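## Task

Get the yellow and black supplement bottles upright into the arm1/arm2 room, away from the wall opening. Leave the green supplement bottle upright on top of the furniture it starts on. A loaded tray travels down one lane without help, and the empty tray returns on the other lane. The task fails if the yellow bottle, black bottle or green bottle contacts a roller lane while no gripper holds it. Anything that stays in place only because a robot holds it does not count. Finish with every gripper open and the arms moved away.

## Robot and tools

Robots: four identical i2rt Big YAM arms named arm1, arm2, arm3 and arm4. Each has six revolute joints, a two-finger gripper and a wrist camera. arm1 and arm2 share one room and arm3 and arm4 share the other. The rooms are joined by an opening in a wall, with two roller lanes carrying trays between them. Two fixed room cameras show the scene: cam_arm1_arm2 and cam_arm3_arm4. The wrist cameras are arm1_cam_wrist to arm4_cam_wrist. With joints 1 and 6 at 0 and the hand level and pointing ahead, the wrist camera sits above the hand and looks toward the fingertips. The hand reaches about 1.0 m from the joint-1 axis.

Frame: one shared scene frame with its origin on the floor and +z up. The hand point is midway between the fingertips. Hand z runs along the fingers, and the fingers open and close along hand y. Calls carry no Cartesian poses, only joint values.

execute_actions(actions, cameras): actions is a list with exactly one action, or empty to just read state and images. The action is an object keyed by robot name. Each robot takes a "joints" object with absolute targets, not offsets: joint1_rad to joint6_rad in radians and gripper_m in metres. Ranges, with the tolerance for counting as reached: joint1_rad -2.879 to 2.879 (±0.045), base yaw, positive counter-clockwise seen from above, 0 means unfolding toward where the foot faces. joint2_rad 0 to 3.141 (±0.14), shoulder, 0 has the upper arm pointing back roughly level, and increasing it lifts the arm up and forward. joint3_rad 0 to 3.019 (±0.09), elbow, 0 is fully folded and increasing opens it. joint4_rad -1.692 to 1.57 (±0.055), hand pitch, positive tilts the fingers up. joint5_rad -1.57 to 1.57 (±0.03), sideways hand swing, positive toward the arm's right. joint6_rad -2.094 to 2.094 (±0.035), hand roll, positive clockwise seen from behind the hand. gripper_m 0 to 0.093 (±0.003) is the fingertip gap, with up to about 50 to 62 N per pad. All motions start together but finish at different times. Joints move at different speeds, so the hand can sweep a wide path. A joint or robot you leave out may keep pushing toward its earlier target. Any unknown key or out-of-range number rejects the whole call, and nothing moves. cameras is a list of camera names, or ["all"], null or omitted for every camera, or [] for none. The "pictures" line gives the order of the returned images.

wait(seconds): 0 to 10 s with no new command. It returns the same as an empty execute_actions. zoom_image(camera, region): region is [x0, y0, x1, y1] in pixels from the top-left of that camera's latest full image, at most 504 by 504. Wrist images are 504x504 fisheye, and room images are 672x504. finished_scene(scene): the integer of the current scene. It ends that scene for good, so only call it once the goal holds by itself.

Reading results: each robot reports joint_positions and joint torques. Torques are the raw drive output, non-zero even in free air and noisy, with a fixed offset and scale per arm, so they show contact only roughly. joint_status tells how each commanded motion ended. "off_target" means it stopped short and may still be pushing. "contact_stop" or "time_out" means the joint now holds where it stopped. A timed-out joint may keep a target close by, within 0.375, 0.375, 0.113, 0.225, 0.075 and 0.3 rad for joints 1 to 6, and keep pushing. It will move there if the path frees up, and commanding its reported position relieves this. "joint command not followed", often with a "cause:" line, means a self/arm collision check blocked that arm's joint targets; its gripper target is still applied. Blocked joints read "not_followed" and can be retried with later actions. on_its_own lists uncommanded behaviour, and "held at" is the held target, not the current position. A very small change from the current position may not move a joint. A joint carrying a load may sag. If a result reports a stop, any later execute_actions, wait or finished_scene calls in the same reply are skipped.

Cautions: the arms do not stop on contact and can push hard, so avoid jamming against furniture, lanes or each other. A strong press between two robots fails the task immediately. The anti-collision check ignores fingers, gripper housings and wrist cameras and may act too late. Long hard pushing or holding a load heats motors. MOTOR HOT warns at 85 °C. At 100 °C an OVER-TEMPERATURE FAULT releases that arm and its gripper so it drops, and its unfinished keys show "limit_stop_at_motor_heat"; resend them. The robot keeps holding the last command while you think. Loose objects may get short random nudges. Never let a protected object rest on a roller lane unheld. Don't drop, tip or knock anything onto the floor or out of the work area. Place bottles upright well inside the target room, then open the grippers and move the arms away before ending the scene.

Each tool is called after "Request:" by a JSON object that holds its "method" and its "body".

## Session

Request:
{"method": "execute_actions", "body": {"actions": []}}

Scene clock: 0.00 s.
Joint torques (N m, as the arm reports them, + toward a larger angle): no reading
arm1.joint_positions: joint1_rad=-0.638 joint2_rad=+0.286 joint3_rad=+1.478 joint4_rad=-1.198 joint5_rad=-0.069 joint6_rad=+0.167 gripper_m=+0.095
arm1.joint_status: not commanded
arm1.hand: x=-1.1003 y=-0.5433 z=+1.5144 quat_wxyz=(-0.593, +0.286, -0.646, -0.386) (m; scene frame)
arm2.joint_positions: joint1_rad=+0.527 joint2_rad=+0.365 joint3_rad=+1.641 joint4_rad=-1.257 joint5_rad=-0.082 joint6_rad=-0.162 gripper_m=+0.094
arm2.joint_status: not commanded
arm2.hand: x=-1.7652 y=+0.1567 z=+1.5768 quat_wxyz=(-0.697, +0.257, -0.650, -0.161) (m; scene frame)
arm3.joint_positions: joint1_rad=+0.061 joint2_rad=+0.582 joint3_rad=+1.434 joint4_rad=-1.471 joint5_rad=-0.020 joint6_rad=-0.617 gripper_m=+0.095
arm3.joint_status: not commanded
arm3.hand: x=+1.1815 y=-0.4072 z=+1.4632 quat_wxyz=(-0.403, +0.795, -0.396, -0.219) (m; scene frame)
arm4.joint_positions: joint1_rad=-0.224 joint2_rad=+0.307 joint3_rad=+1.586 joint4_rad=-1.226 joint5_rad=+0.002 joint6_rad=+0.762 gripper_m=+0.094
arm4.joint_status: not commanded
arm4.hand: x=+1.7161 y=+0.1327 z=+1.5795 quat_wxyz=(-0.199, -0.612, +0.316, +0.698) (m; scene frame)
pictures: arm1_cam_wrist, arm2_cam_wrist, arm3_cam_wrist, arm4_cam_wrist, cam_arm1_arm2, cam_arm3_arm4
Images, in order (width x height): arm1_cam_wrist 504x504, arm2_cam_wrist 504x504, arm3_cam_wrist 504x504, arm4_cam_wrist 504x504, cam_arm1_arm2 672x504, cam_arm3_arm4 672x504.

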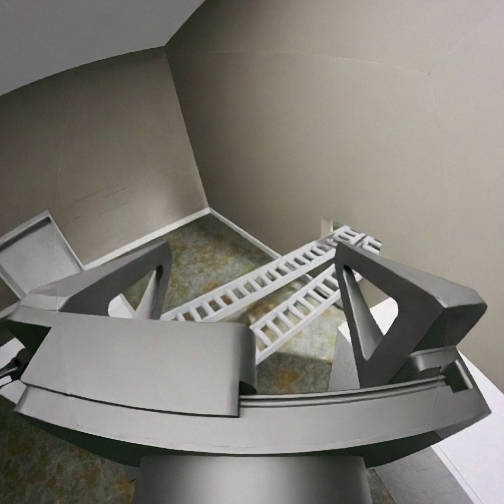

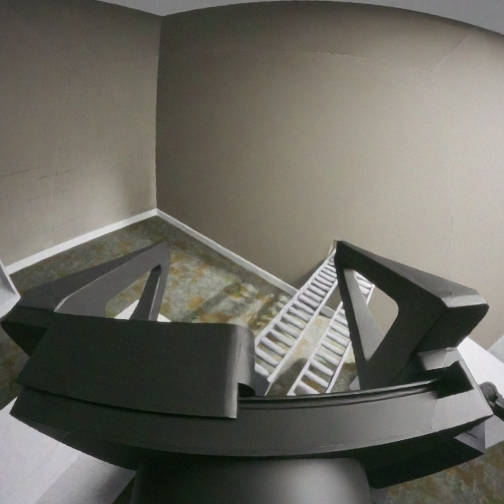

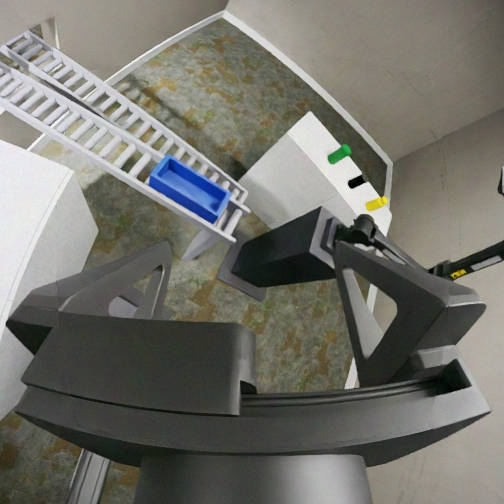

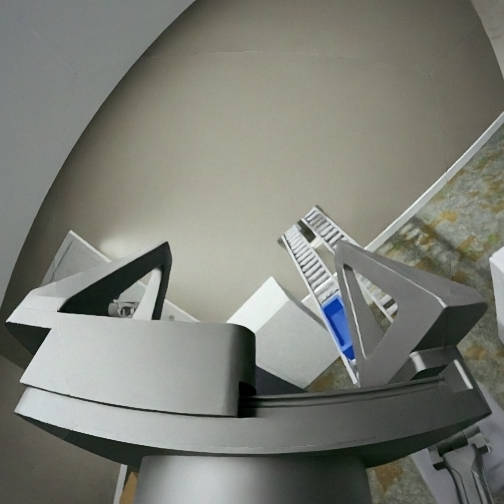

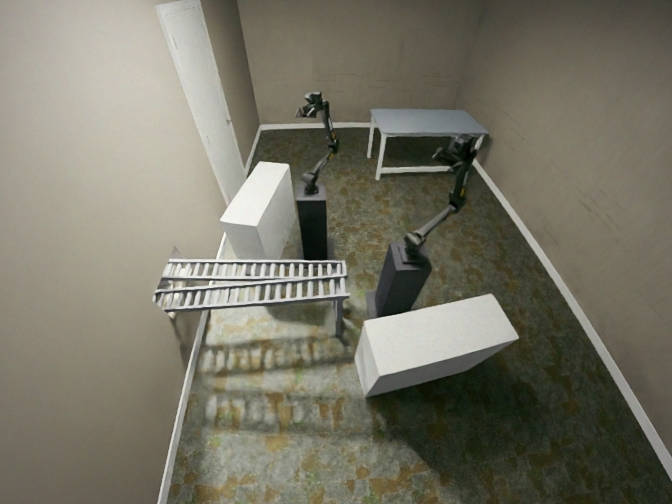

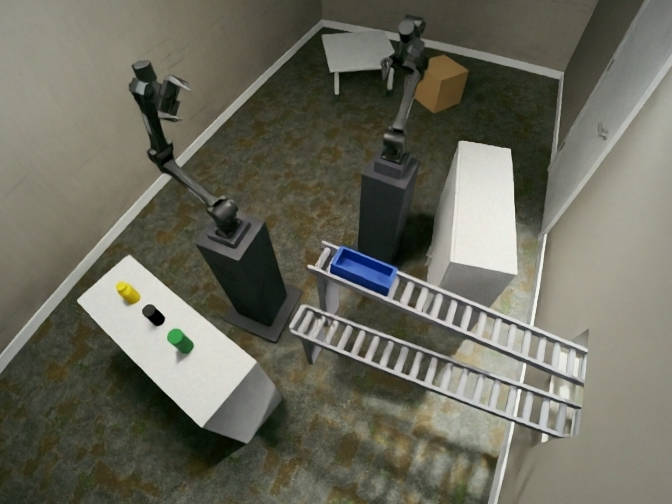

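Request:
{"method": "execute_actions", "body": {"actions": [{"arm4":{"joints":{"joint1_rad":-1.8,"joint2_rad":1.62,"joint3_rad":1.6,"joint4_rad":-1.48,"joint5_rad":0,"joint6_rad":0,"gripper_m":0.093}},"arm3":{"joints":{"joint1_rad":0.5,"joint2_rad":2.05,"joint3_rad":1.05,"joint4_rad":0.45,"joint5_rad":0,"joint6_rad":0,"gripper_m":0}}}], "cameras": ["arm3_cam_wrist","arm4_cam_wrist","cam_arm3_arm4"]}}

Scene clock: 3.00 s.
Joint torques (N m, as the arm reports them, + toward a larger angle): arm1=[ 2.08  8.12  5.83  2.42 -0.15 -0.11] | arm2=[-0.87  8.51  5.72  1.26 -0.12  0.1 ] | arm3=[ -1.01 -13.91   5.42   2.19  -0.04   0.05] | arm4=[  1.26 -14.21   8.28  -0.33   0.06  -0.04]
arm1.joint_positions: joint1_rad=-0.638 joint2_rad=+0.286 joint3_rad=+1.478 joint4_rad=-1.198 joint5_rad=-0.069 joint6_rad=+0.167 gripper_m=+0.095
arm1.joint_status: not commanded
arm1.hand: x=-1.1003 y=-0.5433 z=+1.5144 quat_wxyz=(-0.593, +0.286, -0.646, -0.386) (m; scene frame)
arm2.joint_positions: joint1_rad=+0.527 joint2_rad=+0.365 joint3_rad=+1.641 joint4_rad=-1.257 joint5_rad=-0.082 joint6_rad=-0.162 gripper_m=+0.094
arm2.joint_status: not commanded
arm2.hand: x=-1.7652 y=+0.1567 z=+1.5768 quat_wxyz=(-0.697, +0.257, -0.650, -0.161) (m; scene frame)
arm3.joint_positions: joint1_rad=+0.502 joint2_rad=+2.055 joint3_rad=+1.051 joint4_rad=+0.429 joint5_rad=+0.000 joint6_rad=-0.011 gripper_m=+0.001
arm3.joint_status: all done
arm3.hand: x=+0.8964 y=+0.0015 z=+0.9008 quat_wxyz=(-0.258, +0.749, -0.459, -0.402) (m; scene frame)
arm4.joint_positions: joint1_rad=-1.810 joint2_rad=+1.628 joint3_rad=+1.587 joint4_rad=-1.470 joint5_rad=+0.001 joint6_rad=+0.009 gripper_m=+0.093
arm4.joint_status: all done
arm4.hand: x=+1.8608 y=+0.6242 z=+1.1390 quat_wxyz=(+0.027, -0.624, +0.781, +0.021) (m; scene frame)
pictures: arm3_cam_wrist, arm4_cam_wrist, cam_arm3_arm4
Images, in order (width x height): arm3_cam_wrist 504x504, arm4_cam_wrist 504x504, cam_arm3_arm4 672x504.

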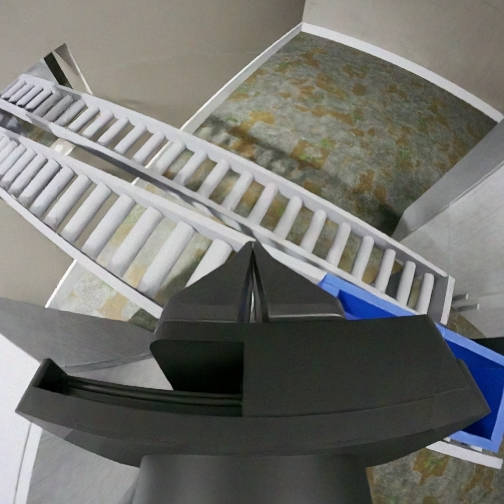

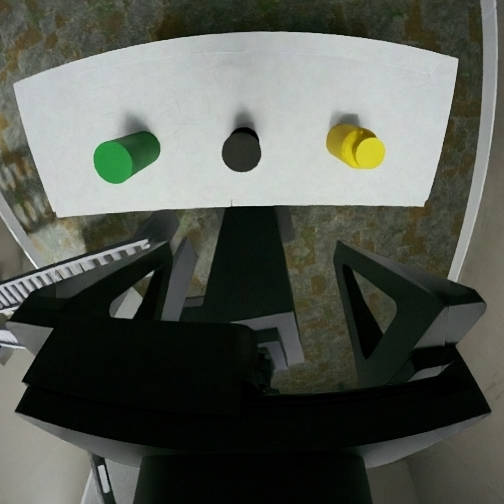

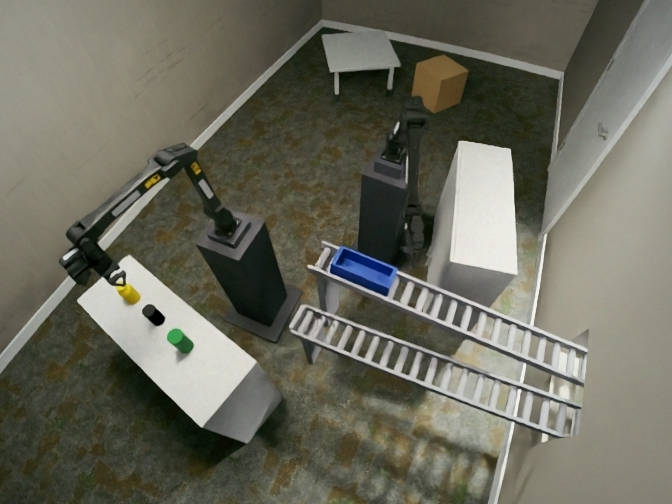

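Request:
{"method": "execute_actions", "body": {"actions": [{"arm4":{"joints":{"joint1_rad":-1.775,"joint2_rad":1.835,"joint3_rad":1.375,"joint4_rad":-1.085}},"arm3":{"joints":{"joint1_rad":0.55,"joint2_rad":2.44,"joint3_rad":1.23,"joint4_rad":0.68}}}], "cameras": ["arm3_cam_wrist","arm4_cam_wrist","cam_arm3_arm4"]}}

Scene clock: 6.00 s.
Joint torques (N m, as the arm reports them, + toward a larger angle): arm1=[ 2.05  8.12  5.82  2.42 -0.15 -0.11] | arm2=[-0.82  8.65  5.71  1.26 -0.15  0.1 ] | arm3=[ -0.81 -17.48   4.98   2.12  -0.04   0.05] | arm4=[  0.54 -17.01   7.8    0.38   0.06  -0.03]
arm1.joint_positions: joint1_rad=-0.638 joint2_rad=+0.286 joint3_rad=+1.478 joint4_rad=-1.198 joint5_rad=-0.069 joint6_rad=+0.167 gripper_m=+0.095
arm1.joint_status: not commanded
arm1.hand: x=-1.1003 y=-0.5433 z=+1.5144 quat_wxyz=(-0.593, +0.286, -0.646, -0.386) (m; scene frame)
arm2.joint_positions: joint1_rad=+0.527 joint2_rad=+0.365 joint3_rad=+1.641 joint4_rad=-1.257 joint5_rad=-0.082 joint6_rad=-0.162 gripper_m=+0.094
arm2.joint_status: not commanded
arm2.hand: x=-1.7652 y=+0.1567 z=+1.5768 quat_wxyz=(-0.697, +0.257, -0.650, -0.161) (m; scene frame)
arm3.joint_positions: joint1_rad=+0.552 joint2_rad=+2.463 joint3_rad=+1.213 joint4_rad=+0.662 joint5_rad=+0.000 joint6_rad=-0.011 gripper_m=+0.001
arm3.joint_status: all done
arm3.hand: x=+0.8606 y=-0.0010 z=+0.7386 quat_wxyz=(-0.244, +0.763, -0.442, -0.403) (m; scene frame)
arm4.joint_positions: joint1_rad=-1.779 joint2_rad=+1.849 joint3_rad=+1.354 joint4_rad=-1.097 joint5_rad=+0.001 joint6_rad=+0.009 gripper_m=+0.093
arm4.joint_status: all done
arm4.hand: x=+1.8487 y=+0.6431 z=+0.9440 quat_wxyz=(-0.004, -0.636, +0.771, -0.005) (m; scene frame)
pictures: arm3_cam_wrist, arm4_cam_wrist, cam_arm3_arm4
Images, in order (width x height): arm3_cam_wrist 504x504, arm4_cam_wrist 504x504, cam_arm3_arm4 672x504.

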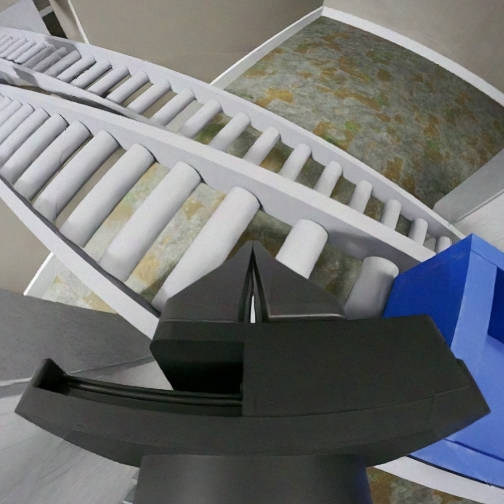

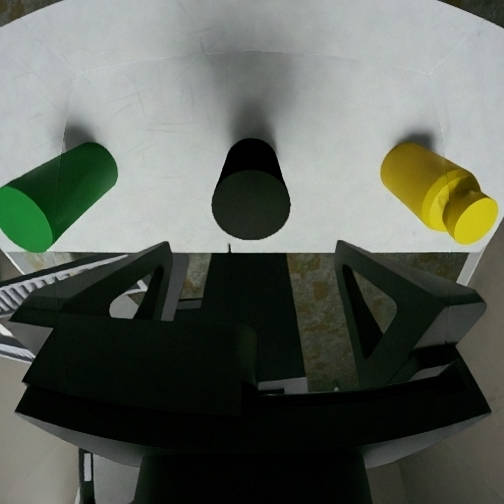

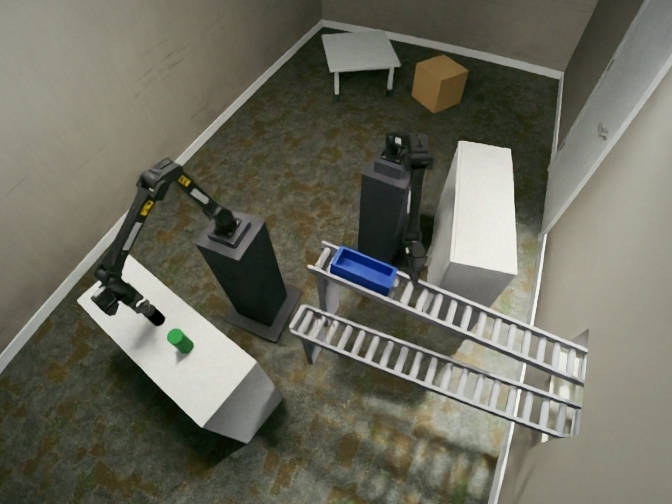

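Request:
{"method": "execute_actions", "body": {"actions": [{"arm4":{"joints":{"joint2_rad":1.97,"joint3_rad":1.265,"joint4_rad":-0.835}},"arm3":{"joints":{"joint1_rad":0.45,"joint2_rad":2.42,"joint3_rad":1.09,"joint4_rad":0.77}}}], "cameras": ["arm3_cam_wrist","arm4_cam_wrist","cam_arm3_arm4"]}}

Scene clock: 7.83 s.
Joint torques (N m, as the arm reports them, + toward a larger angle): arm1=[ 2.11  8.09  5.84  2.41 -0.15 -0.11] | arm2=[-0.88  8.45  5.72  1.23 -0.13  0.09] | arm3=[ -0.18 -15.97   2.9    2.09  -0.01   0.04] | arm4=[  0.59 -17.43   5.92   0.41   0.06  -0.03]
arm1.joint_positions: joint1_rad=-0.638 joint2_rad=+0.286 joint3_rad=+1.478 joint4_rad=-1.198 joint5_rad=-0.069 joint6_rad=+0.167 gripper_m=+0.095
arm1.joint_status: not commanded
arm1.hand: x=-1.1003 y=-0.5433 z=+1.5144 quat_wxyz=(-0.593, +0.286, -0.646, -0.386) (m; scene frame)
arm2.joint_positions: joint1_rad=+0.527 joint2_rad=+0.365 joint3_rad=+1.641 joint4_rad=-1.257 joint5_rad=-0.082 joint6_rad=-0.162 gripper_m=+0.094
arm2.joint_status: not commanded
arm2.hand: x=-1.7652 y=+0.1567 z=+1.5768 quat_wxyz=(-0.697, +0.257, -0.650, -0.161) (m; scene frame)
arm3.joint_positions: joint1_rad=+0.442 joint2_rad=+2.438 joint3_rad=+1.092 joint4_rad=+0.754 joint5_rad=+0.000 joint6_rad=-0.010 gripper_m=+0.001
arm3.joint_status: all done
arm3.hand: x=+0.9441 y=-0.0052 z=+0.7369 quat_wxyz=(-0.265, +0.738, -0.484, -0.389) (m; scene frame)
arm4.joint_positions: joint1_rad=-1.779 joint2_rad=+1.986 joint3_rad=+1.257 joint4_rad=-0.847 joint5_rad=+0.001 joint6_rad=+0.009 gripper_m=+0.093
arm4.joint_status: all done
arm4.hand: x=+1.8486 y=+0.6419 z=+0.8446 quat_wxyz=(+0.002, -0.636, +0.771, +0.000) (m; scene frame)
pictures: arm3_cam_wrist, arm4_cam_wrist, cam_arm3_arm4
Images, in order (width x height): arm3_cam_wrist 504x504, arm4_cam_wrist 504x504, cam_arm3_arm4 672x504.

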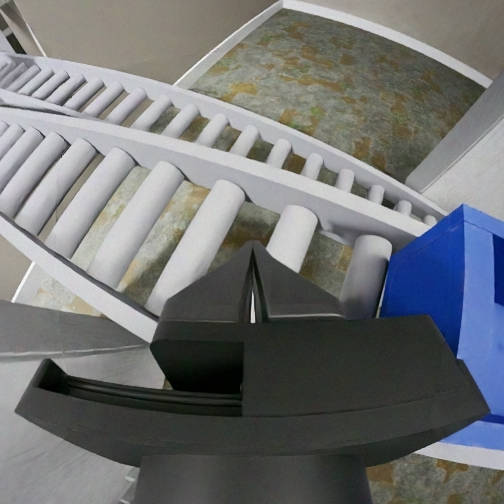

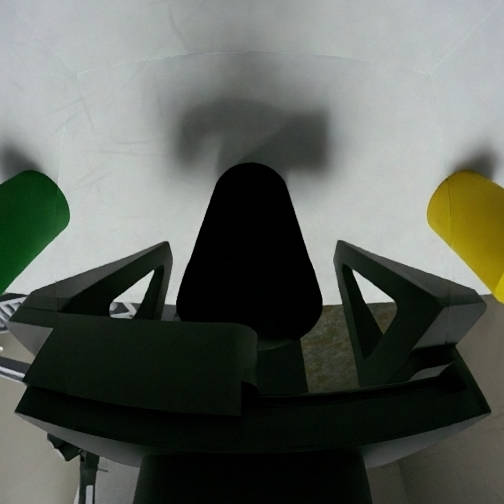

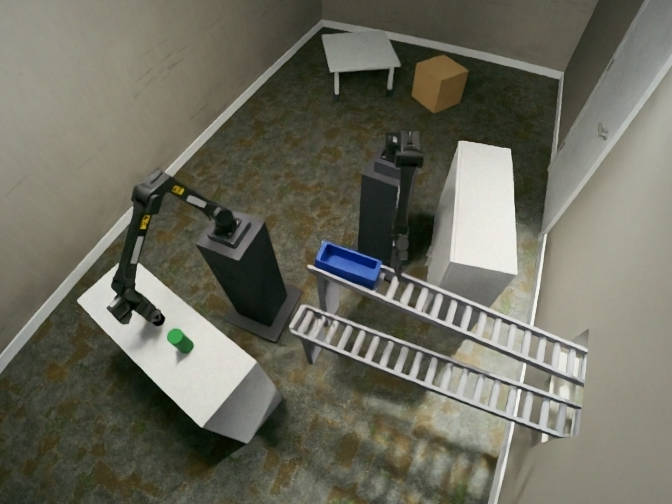

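Request:
{"method": "execute_actions", "body": {"actions": [{"arm4":{"joints":{"gripper_m":0.03,"joint4_rad":-0.88}}}], "cameras": []}}

Request:
{"method": "execute_actions", "body": {"actions": [{"arm4":{"joints":{"joint2_rad":1.73,"joint3_rad":1.6,"joint4_rad":-1.42}}}], "cameras": ["arm4_cam_wrist"]}}

Request:
{"method": "execute_actions", "body": {"actions": [{"arm4":{"joints":{"joint1_rad":0.165,"joint6_rad":0.195,"joint2_rad":2.07,"joint3_rad":2.08,"joint4_rad":-1.6}}}], "cameras": []}}

Request:
{"method": "execute_actions", "body": {"actions": [{"arm4":{"joints":{"joint2_rad":2.29,"joint3_rad":2.06,"joint4_rad":-1.39}}}], "cameras": ["arm4_cam_wrist","cam_arm3_arm4"]}}

Scene clock: 11.13 s.
Joint torques (N m, as the arm reports them, + toward a larger angle): arm1=[ 2.15  8.1   5.84  2.42 -0.15 -0.11] | arm2=[-0.97  8.74  5.69  1.32 -0.14  0.09] | arm3=[ -0.19 -15.95   3.05   2.05  -0.01   0.04] | arm4=[  0.44 -17.49   5.98  -0.53   0.09  -0.03]
arm1.joint_positions: joint1_rad=-0.638 joint2_rad=+0.286 joint3_rad=+1.478 joint4_rad=-1.198 joint5_rad=-0.069 joint6_rad=+0.167 gripper_m=+0.095
arm1.joint_status: not commanded
arm1.hand: x=-1.1003 y=-0.5433 z=+1.5144 quat_wxyz=(-0.593, +0.286, -0.646, -0.386) (m; scene frame)
arm2.joint_positions: joint1_rad=+0.527 joint2_rad=+0.365 joint3_rad=+1.641 joint4_rad=-1.257 joint5_rad=-0.082 joint6_rad=-0.162 gripper_m=+0.094
arm2.joint_status: not commanded
arm2.hand: x=-1.7652 y=+0.1567 z=+1.5768 quat_wxyz=(-0.697, +0.257, -0.650, -0.161) (m; scene frame)
arm3.joint_positions: joint1_rad=+0.442 joint2_rad=+2.438 joint3_rad=+1.092 joint4_rad=+0.754 joint5_rad=+0.000 joint6_rad=-0.010 gripper_m=+0.001
arm3.joint_status: not commanded
arm3.hand: x=+0.9441 y=-0.0052 z=+0.7369 quat_wxyz=(-0.265, +0.738, -0.484, -0.389) (m; scene frame)
arm4.joint_positions: joint1_rad=-1.779 joint2_rad=+1.986 joint3_rad=+1.257 joint4_rad=-0.868 joint5_rad=+0.000 joint6_rad=+0.008 gripper_m=+0.058
arm4.joint_status: gripper_m off_target (ended at +0.058, target +0.030); the others done
arm4.hand: x=+1.8475 y=+0.6366 z=+0.8447 quat_wxyz=(-0.007, -0.637, +0.771, -0.007) (m; scene frame)
pictures: none
No camera images: the call's "cameras" was empty. Leave "cameras" out to get every camera's image.

Scene clock: 12.60 s.
Joint torques (N m, as the arm reports them, + toward a larger angle): arm1=[ 2.13  8.13  5.82  2.42 -0.15 -0.11] | arm2=[-0.91  8.55  5.64  1.2  -0.13  0.09] | arm3=[ -0.19 -15.88   3.05   2.06  -0.01   0.04] | arm4=[  0.51 -15.46   8.18  -0.39   0.08  -0.03]
arm1.joint_positions: joint1_rad=-0.638 joint2_rad=+0.286 joint3_rad=+1.478 joint4_rad=-1.198 joint5_rad=-0.069 joint6_rad=+0.167 gripper_m=+0.095
arm1.joint_status: not commanded
arm1.hand: x=-1.1003 y=-0.5433 z=+1.5144 quat_wxyz=(-0.593, +0.286, -0.646, -0.386) (m; scene frame)
arm2.joint_positions: joint1_rad=+0.527 joint2_rad=+0.365 joint3_rad=+1.641 joint4_rad=-1.257 joint5_rad=-0.082 joint6_rad=-0.162 gripper_m=+0.094
arm2.joint_status: not commanded
arm2.hand: x=-1.7652 y=+0.1567 z=+1.5768 quat_wxyz=(-0.697, +0.257, -0.650, -0.161) (m; scene frame)
arm3.joint_positions: joint1_rad=+0.442 joint2_rad=+2.438 joint3_rad=+1.092 joint4_rad=+0.754 joint5_rad=+0.000 joint6_rad=-0.010 gripper_m=+0.001
arm3.joint_status: not commanded
arm3.hand: x=+0.9441 y=-0.0052 z=+0.7369 quat_wxyz=(-0.265, +0.738, -0.484, -0.389) (m; scene frame)
arm4.joint_positions: joint1_rad=-1.779 joint2_rad=+1.735 joint3_rad=+1.586 joint4_rad=-1.410 joint5_rad=+0.000 joint6_rad=+0.008 gripper_m=+0.058
arm4.joint_status: all done
arm4.hand: x=+1.8498 y=+0.6508 z=+1.0857 quat_wxyz=(+0.008, -0.637, +0.771, +0.006) (m; scene frame)
pictures: arm4_cam_wrist
Images, in order (width x height): arm4_cam_wrist 504x504.

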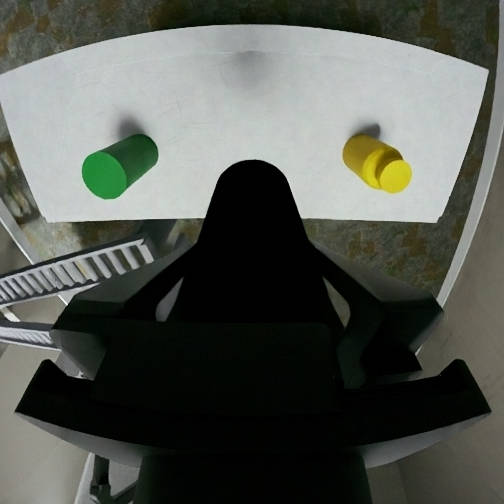

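Scene clock: 14.87 s.
Joint torques (N m, as the arm reports them, + toward a larger angle): arm1=[ 2.1   8.06  5.83  2.41 -0.15 -0.11] | arm2=[-0.74  8.58  5.67  1.22 -0.13  0.1 ] | arm3=[ -0.24 -15.87   3.04   2.05   0.     0.04] | arm4=[ -0.67 -24.08   9.53  -0.69   0.2    0.11]
arm1.joint_positions: joint1_rad=-0.638 joint2_rad=+0.286 joint3_rad=+1.478 joint4_rad=-1.198 joint5_rad=-0.069 joint6_rad=+0.167 gripper_m=+0.095
arm1.joint_status: not commanded
arm1.hand: x=-1.1003 y=-0.5433 z=+1.5144 quat_wxyz=(-0.593, +0.286, -0.646, -0.386) (m; scene frame)
arm2.joint_positions: joint1_rad=+0.527 joint2_rad=+0.365 joint3_rad=+1.641 joint4_rad=-1.257 joint5_rad=-0.082 joint6_rad=-0.162 gripper_m=+0.094
arm2.joint_status: not commanded
arm2.hand: x=-1.7652 y=+0.1567 z=+1.5768 quat_wxyz=(-0.697, +0.257, -0.650, -0.161) (m; scene frame)
arm3.joint_positions: joint1_rad=+0.442 joint2_rad=+2.438 joint3_rad=+1.092 joint4_rad=+0.754 joint5_rad=+0.000 joint6_rad=-0.010 gripper_m=+0.001
arm3.joint_status: not commanded
arm3.hand: x=+0.9441 y=-0.0052 z=+0.7369 quat_wxyz=(-0.265, +0.738, -0.484, -0.389) (m; scene frame)
arm4.joint_positions: joint1_rad=+0.171 joint2_rad=+2.114 joint3_rad=+2.045 joint4_rad=-1.589 joint5_rad=-0.002 joint6_rad=+0.186 gripper_m=+0.058
arm4.joint_status: all done
arm4.hand: x=+1.1302 y=+0.0042 z=+1.0372 quat_wxyz=(+0.011, -0.999, -0.006, -0.044) (m; scene frame)
pictures: none
No camera images: the call's "cameras" was empty. Leave "cameras" out to get every camera's image.

Scene clock: 16.10 s.
Joint torques (N m, as the arm reports them, + toward a larger angle): arm1=[ 2.08  8.11  5.82  2.42 -0.15 -0.11] | arm2=[-0.64  8.49  5.69  1.24 -0.13  0.1 ] | arm3=[ -0.23 -15.94   3.04   2.05  -0.01   0.04] | arm4=[ -0.52 -25.15   8.26  -0.06   0.2    0.12]
arm1.joint_positions: joint1_rad=-0.638 joint2_rad=+0.286 joint3_rad=+1.478 joint4_rad=-1.198 joint5_rad=-0.069 joint6_rad=+0.167 gripper_m=+0.095
arm1.joint_status: not commanded
arm1.hand: x=-1.1003 y=-0.5433 z=+1.5144 quat_wxyz=(-0.593, +0.286, -0.646, -0.386) (m; scene frame)
arm2.joint_positions: joint1_rad=+0.527 joint2_rad=+0.365 joint3_rad=+1.641 joint4_rad=-1.257 joint5_rad=-0.082 joint6_rad=-0.162 gripper_m=+0.094
arm2.joint_status: not commanded
arm2.hand: x=-1.7652 y=+0.1567 z=+1.5768 quat_wxyz=(-0.697, +0.257, -0.650, -0.161) (m; scene frame)
arm3.joint_positions: joint1_rad=+0.442 joint2_rad=+2.438 joint3_rad=+1.092 joint4_rad=+0.754 joint5_rad=+0.000 joint6_rad=-0.010 gripper_m=+0.001
arm3.joint_status: not commanded
arm3.hand: x=+0.9441 y=-0.0052 z=+0.7369 quat_wxyz=(-0.265, +0.738, -0.484, -0.389) (m; scene frame)
arm4.joint_positions: joint1_rad=+0.171 joint2_rad=+2.327 joint3_rad=+2.039 joint4_rad=-1.397 joint5_rad=-0.002 joint6_rad=+0.186 gripper_m=+0.058
arm4.joint_status: all done
arm4.hand: x=+1.0974 y=-0.0014 z=+0.8952 quat_wxyz=(+0.014, -0.998, -0.006, -0.057) (m; scene frame)
pictures: arm4_cam_wrist, cam_arm3_arm4
Images, in order (width x height): arm4_cam_wrist 504x504, cam_arm3_arm4 672x504.

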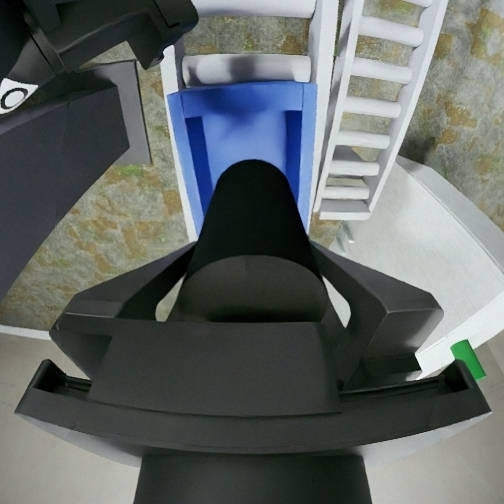

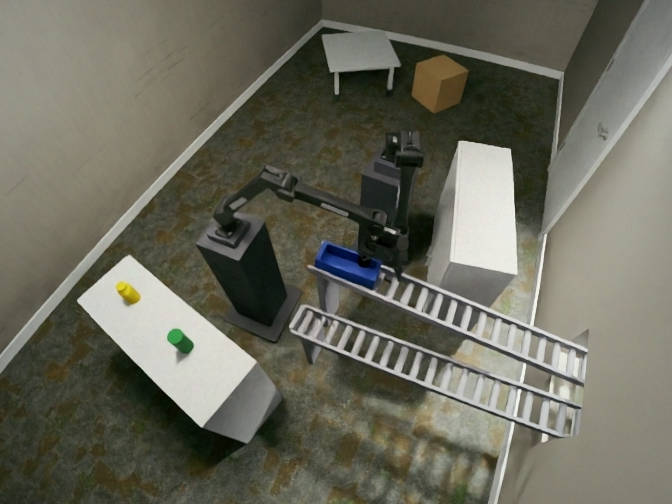

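Request:
{"method": "execute_actions", "body": {"actions": [{"arm4":{"joints":{"joint2_rad":2.41,"joint3_rad":2.04,"joint4_rad":-1.26}}}], "cameras": ["arm4_cam_wrist","cam_arm3_arm4"]}}

Scene clock: 17.63 s.
Joint torques (N m, as the arm reports them, + toward a larger angle): arm1=[ 2.12  8.09  5.83  2.42 -0.15 -0.11] | arm2=[-0.75  8.38  5.71  1.24 -0.11  0.09] | arm3=[ -0.19 -15.88   3.05   2.05  -0.01   0.04] | arm4=[ -0.74 -22.93   7.05   0.25   0.2    0.11]
arm1.joint_positions: joint1_rad=-0.638 joint2_rad=+0.286 joint3_rad=+1.478 joint4_rad=-1.198 joint5_rad=-0.069 joint6_rad=+0.167 gripper_m=+0.095
arm1.joint_status: not commanded
arm1.hand: x=-1.1003 y=-0.5433 z=+1.5144 quat_wxyz=(-0.593, +0.286, -0.646, -0.386) (m; scene frame)
arm2.joint_positions: joint1_rad=+0.527 joint2_rad=+0.365 joint3_rad=+1.641 joint4_rad=-1.257 joint5_rad=-0.082 joint6_rad=-0.162 gripper_m=+0.094
arm2.joint_status: not commanded
arm2.hand: x=-1.7652 y=+0.1567 z=+1.5768 quat_wxyz=(-0.697, +0.257, -0.650, -0.161) (m; scene frame)
arm3.joint_positions: joint1_rad=+0.442 joint2_rad=+2.438 joint3_rad=+1.092 joint4_rad=+0.754 joint5_rad=+0.000 joint6_rad=-0.010 gripper_m=+0.001
arm3.joint_status: not commanded
arm3.hand: x=+0.9441 y=-0.0052 z=+0.7369 quat_wxyz=(-0.265, +0.738, -0.484, -0.389) (m; scene frame)
arm4.joint_positions: joint1_rad=+0.171 joint2_rad=+2.404 joint3_rad=+2.036 joint4_rad=-1.270 joint5_rad=-0.002 joint6_rad=+0.186 gripper_m=+0.058
arm4.joint_status: all done
arm4.hand: x=+1.0794 y=-0.0043 z=+0.8406 quat_wxyz=(+0.009, -0.999, -0.006, -0.034) (m; scene frame)
pictures: arm4_cam_wrist, cam_arm3_arm4
Images, in order (width x height): arm4_cam_wrist 504x504, cam_arm3_arm4 672x504.

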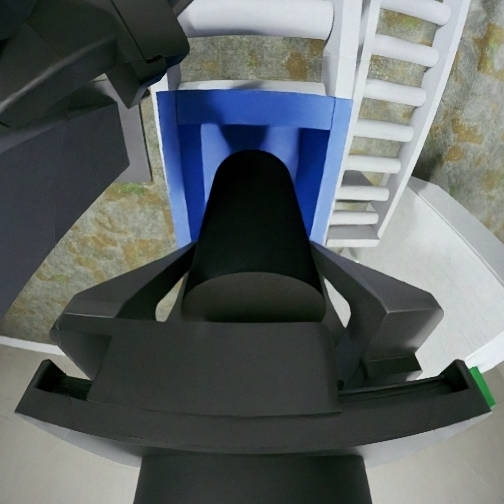

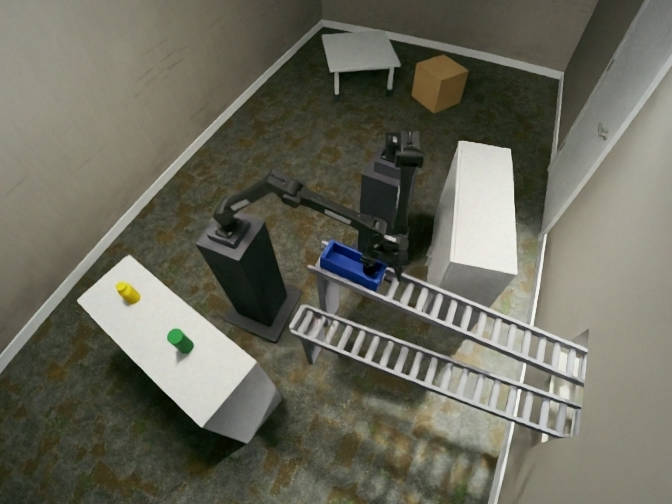

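Request:
{"method": "execute_actions", "body": {"actions": [{"arm4":{"joints":{"joint2_rad":2.46}}}], "cameras": ["arm4_cam_wrist","cam_arm3_arm4"]}}

Request:
{"method": "zoom_image", "body": {"camera": "cam_arm3_arm4", "region": [300, 200, 440, 310]}}

Scene clock: 19.47 s.
Joint torques (N m, as the arm reports them, + toward a larger angle): arm1=[ 2.08  8.1   5.84  2.42 -0.15 -0.11] | arm2=[-0.87  8.42  5.67  1.26 -0.14  0.09] | arm3=[ -0.14 -15.92   3.05   2.07  -0.01   0.04] | arm4=[ -0.51 -23.89   6.67   0.     0.2    0.11]
arm1.joint_positions: joint1_rad=-0.638 joint2_rad=+0.286 joint3_rad=+1.478 joint4_rad=-1.198 joint5_rad=-0.069 joint6_rad=+0.167 gripper_m=+0.095
arm1.joint_status: not commanded
arm1.hand: x=-1.1003 y=-0.5433 z=+1.5144 quat_wxyz=(-0.593, +0.286, -0.646, -0.386) (m; scene frame)
arm2.joint_positions: joint1_rad=+0.527 joint2_rad=+0.365 joint3_rad=+1.641 joint4_rad=-1.257 joint5_rad=-0.082 joint6_rad=-0.162 gripper_m=+0.094
arm2.joint_status: not commanded
arm2.hand: x=-1.7652 y=+0.1567 z=+1.5768 quat_wxyz=(-0.697, +0.257, -0.650, -0.161) (m; scene frame)
arm3.joint_positions: joint1_rad=+0.442 joint2_rad=+2.438 joint3_rad=+1.092 joint4_rad=+0.754 joint5_rad=+0.000 joint6_rad=-0.010 gripper_m=+0.001
arm3.joint_status: not commanded
arm3.hand: x=+0.9441 y=-0.0052 z=+0.7369 quat_wxyz=(-0.265, +0.738, -0.484, -0.389) (m; scene frame)
arm4.joint_positions: joint1_rad=+0.171 joint2_rad=+2.463 joint3_rad=+2.036 joint4_rad=-1.269 joint5_rad=-0.002 joint6_rad=+0.186 gripper_m=+0.058
arm4.joint_status: all done
arm4.hand: x=+1.0906 y=-0.0018 z=+0.8018 quat_wxyz=(+0.015, -0.998, -0.005, -0.063) (m; scene frame)
pictures: arm4_cam_wrist, cam_arm3_arm4
Images, in order (width x height): arm4_cam_wrist 504x504, cam_arm3_arm4 672x504.

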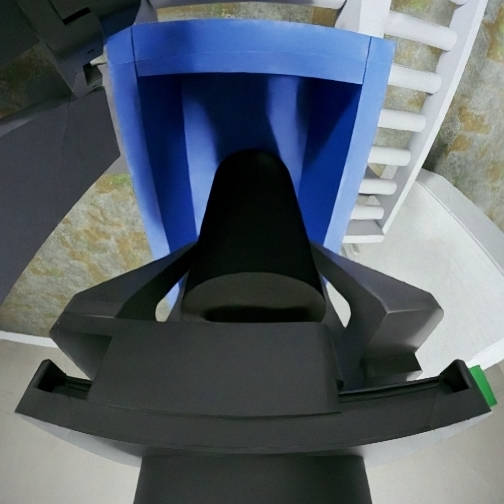

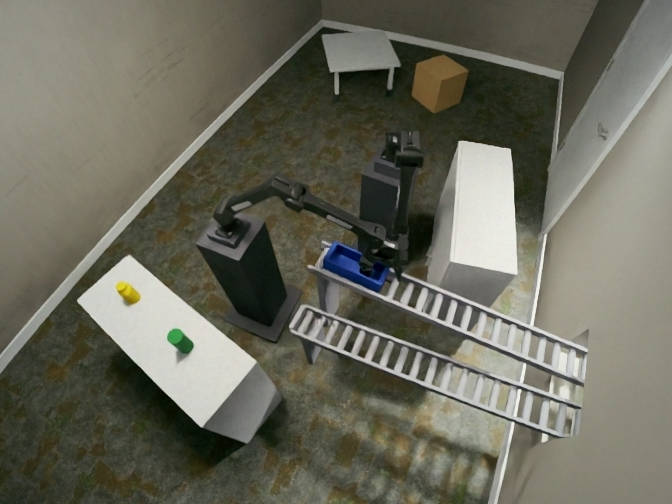

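Region (300, 200, 440, 310) of cam_arm3_arm4's 672x504 image, scaled by 3.600, with more detail than that image has; it fills the top 396 rows of this view, and the rest is white.

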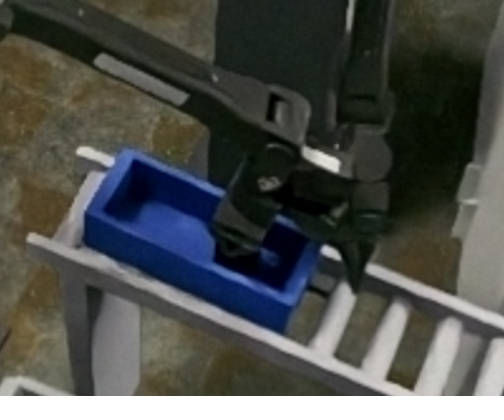

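Request:
{"method": "execute_actions", "body": {"actions": [{"arm4":{"joints":{"joint2_rad":2.51,"joint3_rad":2.11,"joint1_rad":0.155}}}], "cameras": ["arm4_cam_wrist"]}}

Scene clock: 20.80 s.
Joint torques (N m, as the arm reports them, + toward a larger angle): arm1=[ 2.13  8.13  5.83  2.41 -0.15 -0.11] | arm2=[-0.84  8.57  5.76  1.27 -0.14  0.09] | arm3=[ -0.19 -15.89   3.05   2.04  -0.01   0.04] | arm4=[ -0.92 -22.87   9.99  -0.1    0.2    0.11]
arm1.joint_positions: joint1_rad=-0.638 joint2_rad=+0.286 joint3_rad=+1.478 joint4_rad=-1.198 joint5_rad=-0.069 joint6_rad=+0.167 gripper_m=+0.095
arm1.joint_status: not commanded
arm1.hand: x=-1.1003 y=-0.5433 z=+1.5144 quat_wxyz=(-0.593, +0.286, -0.646, -0.386) (m; scene frame)
arm2.joint_positions: joint1_rad=+0.527 joint2_rad=+0.365 joint3_rad=+1.641 joint4_rad=-1.257 joint5_rad=-0.082 joint6_rad=-0.162 gripper_m=+0.094
arm2.joint_status: not commanded
arm2.hand: x=-1.7652 y=+0.1567 z=+1.5768 quat_wxyz=(-0.697, +0.257, -0.650, -0.161) (m; scene frame)
arm3.joint_positions: joint1_rad=+0.442 joint2_rad=+2.438 joint3_rad=+1.092 joint4_rad=+0.754 joint5_rad=+0.000 joint6_rad=-0.010 gripper_m=+0.001
arm3.joint_status: not commanded
arm3.hand: x=+0.9441 y=-0.0052 z=+0.7369 quat_wxyz=(-0.265, +0.738, -0.484, -0.389) (m; scene frame)
arm4.joint_positions: joint1_rad=+0.165 joint2_rad=+2.505 joint3_rad=+2.056 joint4_rad=-1.267 joint5_rad=-0.002 joint6_rad=+0.186 gripper_m=+0.058
arm4.joint_status: all done
arm4.hand: x=+1.0910 y=+0.0029 z=+0.7805 quat_wxyz=(+0.016, -0.997, -0.002, -0.073) (m; scene frame)
pictures: arm4_cam_wrist
Images, in order (width x height): arm4_cam_wrist 504x504.

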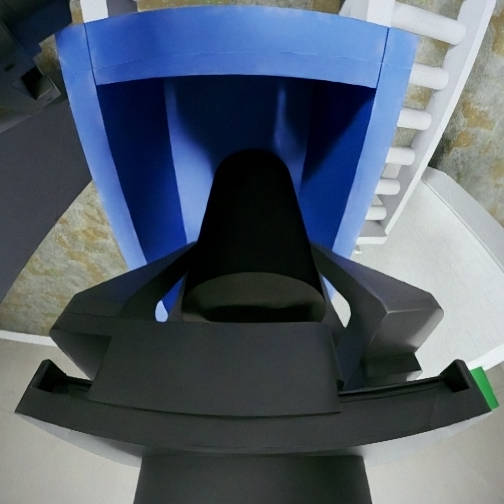

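Request:
{"method": "execute_actions", "body": {"actions": [{"arm4":{"joints":{"joint2_rad":2.55,"joint3_rad":2.13}}}], "cameras": ["arm4_cam_wrist"]}}

Scene clock: 26.00 s.
Joint torques (N m, as the arm reports them, + toward a larger angle): arm1=[ 2.12  8.12  5.82  2.42 -0.15 -0.11] | arm2=[-1.13  8.49  5.63  1.2  -0.12  0.1 ] | arm3=[ -0.15 -15.83   3.05   2.06  -0.01   0.04] | arm4=[ -0.81 -21.34   9.49  -0.06   0.17   0.11]
arm1.joint_positions: joint1_rad=-0.638 joint2_rad=+0.286 joint3_rad=+1.478 joint4_rad=-1.198 joint5_rad=-0.069 joint6_rad=+0.167 gripper_m=+0.095
arm1.joint_status: not commanded
arm1.hand: x=-1.1003 y=-0.5433 z=+1.5144 quat_wxyz=(-0.593, +0.286, -0.646, -0.386) (m; scene frame)
arm2.joint_positions: joint1_rad=+0.527 joint2_rad=+0.365 joint3_rad=+1.641 joint4_rad=-1.257 joint5_rad=-0.082 joint6_rad=-0.162 gripper_m=+0.094
arm2.joint_status: not commanded
arm2.hand: x=-1.7652 y=+0.1567 z=+1.5768 quat_wxyz=(-0.697, +0.257, -0.650, -0.161) (m; scene frame)
arm3.joint_positions: joint1_rad=+0.442 joint2_rad=+2.438 joint3_rad=+1.092 joint4_rad=+0.754 joint5_rad=+0.000 joint6_rad=-0.010 gripper_m=+0.001
arm3.joint_status: not commanded
arm3.hand: x=+0.9441 y=-0.0052 z=+0.7369 quat_wxyz=(-0.265, +0.738, -0.484, -0.389) (m; scene frame)
arm4.joint_positions: joint1_rad=+0.164 joint2_rad=+2.520 joint3_rad=+2.084 joint4_rad=-1.267 joint5_rad=-0.002 joint6_rad=+0.186 gripper_m=+0.058
arm4.joint_status: all done
arm4.hand: x=+1.0833 y=+0.0017 z=+0.7792 quat_wxyz=(+0.015, -0.998, -0.002, -0.066) (m; scene frame)
pictures: arm4_cam_wrist
Images, in order (width x height): arm4_cam_wrist 504x504.

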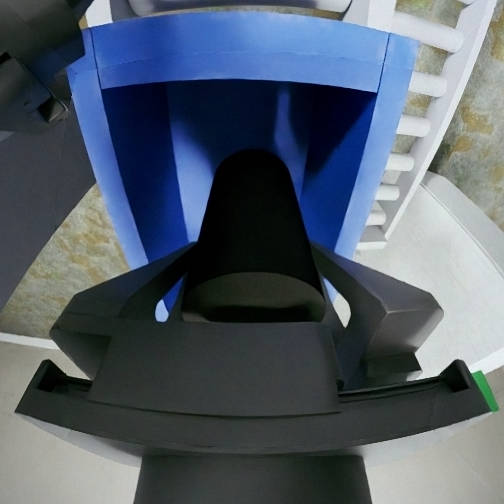

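Request:
{"method": "execute_actions", "body": {"actions": [{"arm4":{"joints":{"joint2_rad":2.51,"joint3_rad":2.1,"gripper_m":0.08}}}], "cameras": ["arm4_cam_wrist"]}}

Request:
{"method": "execute_actions", "body": {"actions": [{"arm4":{"joints":{"joint2_rad":2.15,"joint4_rad":-1.58}}}], "cameras": ["arm4_cam_wrist"]}}

Request:
{"method": "execute_actions", "body": {"actions": [{"arm4":{"joints":{"joint1_rad":-2.13,"joint2_rad":1.84,"joint3_rad":1.53,"joint4_rad":-1.23,"joint6_rad":0,"gripper_m":0.093}}}], "cameras": ["arm4_cam_wrist","cam_arm3_arm4"]}}

Scene clock: 27.60 s.
Joint torques (N m, as the arm reports them, + toward a larger angle): arm1=[ 2.13  8.09  5.85  2.42 -0.15 -0.11] | arm2=[-0.89  8.52  5.67  1.26 -0.13  0.09] | arm3=[ -0.16 -15.89   3.05   2.04  -0.01   0.04] | arm4=[ -0.75 -24.29   7.37  -0.08   0.23   0.11]
arm1.joint_positions: joint1_rad=-0.638 joint2_rad=+0.286 joint3_rad=+1.478 joint4_rad=-1.198 joint5_rad=-0.069 joint6_rad=+0.167 gripper_m=+0.095
arm1.joint_status: not commanded
arm1.hand: x=-1.1003 y=-0.5433 z=+1.5144 quat_wxyz=(-0.593, +0.286, -0.646, -0.386) (m; scene frame)
arm2.joint_positions: joint1_rad=+0.527 joint2_rad=+0.365 joint3_rad=+1.641 joint4_rad=-1.257 joint5_rad=-0.082 joint6_rad=-0.162 gripper_m=+0.094
arm2.joint_status: not commanded
arm2.hand: x=-1.7652 y=+0.1567 z=+1.5768 quat_wxyz=(-0.697, +0.257, -0.650, -0.161) (m; scene frame)
arm3.joint_positions: joint1_rad=+0.442 joint2_rad=+2.438 joint3_rad=+1.092 joint4_rad=+0.754 joint5_rad=+0.000 joint6_rad=-0.010 gripper_m=+0.001
arm3.joint_status: not commanded
arm3.hand: x=+0.9441 y=-0.0052 z=+0.7369 quat_wxyz=(-0.265, +0.738, -0.484, -0.389) (m; scene frame)
arm4.joint_positions: joint1_rad=+0.164 joint2_rad=+2.520 joint3_rad=+2.084 joint4_rad=-1.267 joint5_rad=-0.003 joint6_rad=+0.187 gripper_m=+0.080
arm4.joint_status: all done
arm4.hand: x=+1.0833 y=+0.0017 z=+0.7792 quat_wxyz=(+0.015, -0.998, -0.001, -0.066) (m; scene frame)
pictures: arm4_cam_wrist
Images, in order (width x height): arm4_cam_wrist 504x504.

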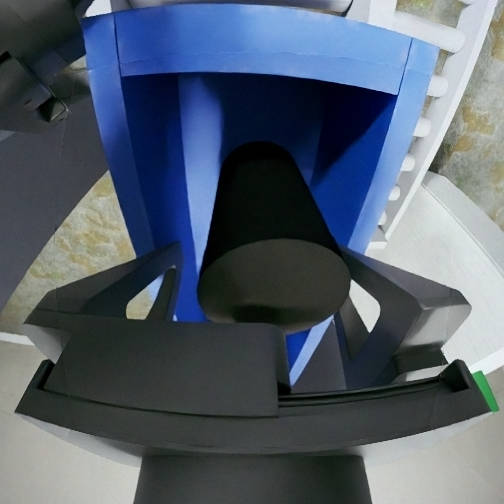

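Scene clock: 29.37 s.
Joint torques (N m, as the arm reports them, + toward a larger angle): arm1=[ 2.12  8.08  5.82  2.42 -0.15 -0.11] | arm2=[-0.83  8.47  5.63  1.29 -0.13  0.09] | arm3=[ -0.26 -15.88   3.05   2.06   0.04   0.04] | arm4=[ -0.8  -21.13   7.87  -0.55   0.2    0.11]
arm1.joint_positions: joint1_rad=-0.638 joint2_rad=+0.286 joint3_rad=+1.478 joint4_rad=-1.198 joint5_rad=-0.069 joint6_rad=+0.167 gripper_m=+0.095
arm1.joint_status: not commanded
arm1.hand: x=-1.1003 y=-0.5433 z=+1.5144 quat_wxyz=(-0.593, +0.286, -0.646, -0.386) (m; scene frame)
arm2.joint_positions: joint1_rad=+0.527 joint2_rad=+0.365 joint3_rad=+1.641 joint4_rad=-1.257 joint5_rad=-0.082 joint6_rad=-0.162 gripper_m=+0.094
arm2.joint_status: not commanded
arm2.hand: x=-1.7652 y=+0.1567 z=+1.5768 quat_wxyz=(-0.697, +0.257, -0.650, -0.161) (m; scene frame)
arm3.joint_positions: joint1_rad=+0.443 joint2_rad=+2.438 joint3_rad=+1.092 joint4_rad=+0.754 joint5_rad=-0.001 joint6_rad=-0.010 gripper_m=+0.001
arm3.joint_status: not commanded
arm3.hand: x=+0.9433 y=-0.0055 z=+0.7369 quat_wxyz=(-0.264, +0.738, -0.483, -0.389) (m; scene frame)
arm4.joint_positions: joint1_rad=+0.164 joint2_rad=+2.148 joint3_rad=+2.090 joint4_rad=-1.571 joint5_rad=-0.003 joint6_rad=+0.187 gripper_m=+0.080
arm4.joint_status: all done
arm4.hand: x=+1.1126 y=+0.0057 z=+1.0321 quat_wxyz=(+0.008, -1.000, -0.002, -0.030) (m; scene frame)
pictures: arm4_cam_wrist
Images, in order (width x height): arm4_cam_wrist 504x504.

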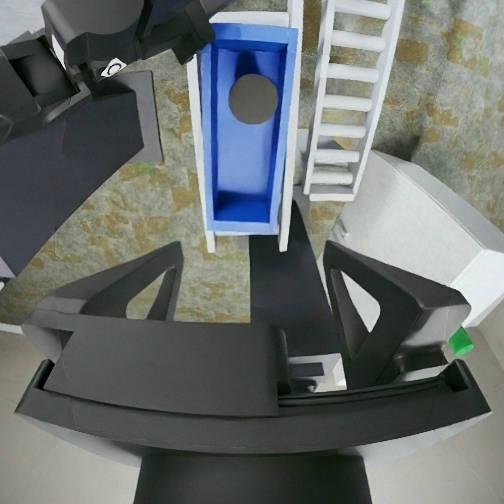

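Scene clock: 31.60 s.
Joint torques (N m, as the arm reports them, + toward a larger angle): arm1=[ 2.15  8.09  5.83  2.41 -0.15 -0.11] | arm2=[-0.92  8.4   5.69  1.24 -0.13  0.1 ] | arm3=[ -0.32 -15.86   3.06   2.06   0.03   0.03] | arm4=[  1.03 -17.65   6.65   0.     0.04  -0.03]
arm1.joint_positions: joint1_rad=-0.638 joint2_rad=+0.286 joint3_rad=+1.478 joint4_rad=-1.198 joint5_rad=-0.069 joint6_rad=+0.167 gripper_m=+0.095
arm1.joint_status: not commanded
arm1.hand: x=-1.1003 y=-0.5433 z=+1.5144 quat_wxyz=(-0.593, +0.286, -0.646, -0.386) (m; scene frame)
arm2.joint_positions: joint1_rad=+0.527 joint2_rad=+0.365 joint3_rad=+1.641 joint4_rad=-1.257 joint5_rad=-0.082 joint6_rad=-0.162 gripper_m=+0.094
arm2.joint_status: not commanded
arm2.hand: x=-1.7652 y=+0.1567 z=+1.5768 quat_wxyz=(-0.697, +0.257, -0.650, -0.161) (m; scene frame)
arm3.joint_positions: joint1_rad=+0.443 joint2_rad=+2.438 joint3_rad=+1.092 joint4_rad=+0.754 joint5_rad=-0.001 joint6_rad=-0.010 gripper_m=+0.001
arm3.joint_status: not commanded
arm3.hand: x=+0.9433 y=-0.0055 z=+0.7369 quat_wxyz=(-0.264, +0.738, -0.483, -0.389) (m; scene frame)
arm4.joint_positions: joint1_rad=-2.139 joint2_rad=+1.852 joint3_rad=+1.535 joint4_rad=-1.230 joint5_rad=+0.001 joint6_rad=+0.009 gripper_m=+0.093
arm4.joint_status: all done
arm4.hand: x=+2.0434 y=+0.6093 z=+1.0065 quat_wxyz=(+0.014, -0.488, +0.873, +0.008) (m; scene frame)
pictures: arm4_cam_wrist, cam_arm3_arm4
Images, in order (width x height): arm4_cam_wrist 504x504, cam_arm3_arm4 672x504.

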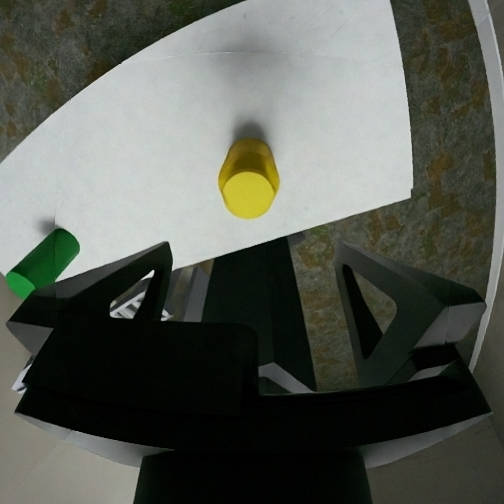

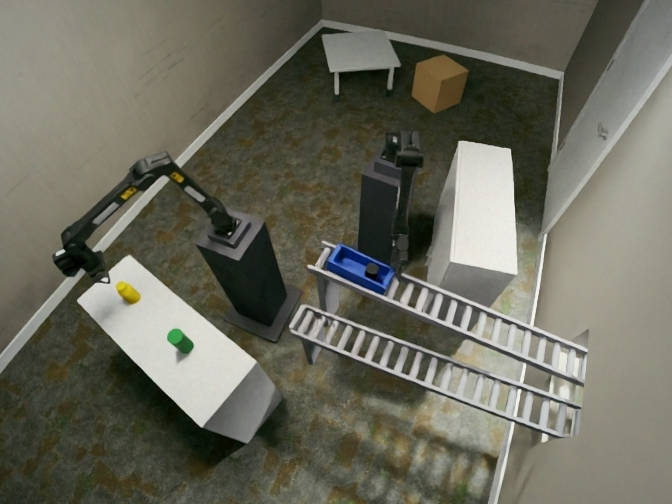

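Request:
{"method": "execute_actions", "body": {"actions": [{"arm4":{"joints":{"joint1_rad":-2.12,"joint2_rad":2.035,"joint3_rad":1.375,"joint4_rad":-0.885}}}], "cameras": ["arm4_cam_wrist"]}}

Scene clock: 33.30 s.
Joint torques (N m, as the arm reports them, + toward a larger angle): arm1=[ 2.07  8.07  5.82  2.41 -0.15 -0.11] | arm2=[-0.8   8.63  5.66  1.29 -0.12  0.1 ] | arm3=[ -0.29 -15.84   3.04   2.06   0.04   0.03] | arm4=[  0.95 -18.02   6.27   0.35   0.12  -0.03]
arm1.joint_positions: joint1_rad=-0.638 joint2_rad=+0.286 joint3_rad=+1.478 joint4_rad=-1.198 joint5_rad=-0.069 joint6_rad=+0.167 gripper_m=+0.095
arm1.joint_status: not commanded
arm1.hand: x=-1.1003 y=-0.5433 z=+1.5144 quat_wxyz=(-0.593, +0.286, -0.646, -0.386) (m; scene frame)
arm2.joint_positions: joint1_rad=+0.527 joint2_rad=+0.365 joint3_rad=+1.641 joint4_rad=-1.257 joint5_rad=-0.082 joint6_rad=-0.162 gripper_m=+0.094
arm2.joint_status: not commanded
arm2.hand: x=-1.7652 y=+0.1567 z=+1.5768 quat_wxyz=(-0.697, +0.257, -0.650, -0.161) (m; scene frame)
arm3.joint_positions: joint1_rad=+0.443 joint2_rad=+2.438 joint3_rad=+1.092 joint4_rad=+0.754 joint5_rad=-0.001 joint6_rad=-0.010 gripper_m=+0.001
arm3.joint_status: not commanded
arm3.hand: x=+0.9433 y=-0.0055 z=+0.7369 quat_wxyz=(-0.264, +0.738, -0.483, -0.389) (m; scene frame)
arm4.joint_positions: joint1_rad=-2.128 joint2_rad=+2.043 joint3_rad=+1.366 joint4_rad=-0.896 joint5_rad=-0.001 joint6_rad=+0.009 gripper_m=+0.093
arm4.joint_status: all done
arm4.hand: x=+2.0338 y=+0.6060 z=+0.8473 quat_wxyz=(+0.002, -0.493, +0.870, +0.003) (m; scene frame)
pictures: arm4_cam_wrist
Images, in order (width x height): arm4_cam_wrist 504x504.

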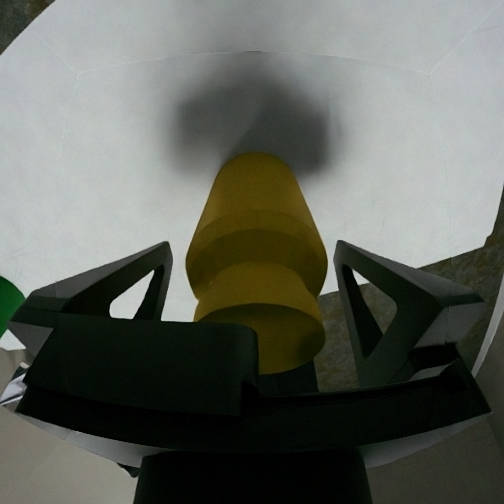

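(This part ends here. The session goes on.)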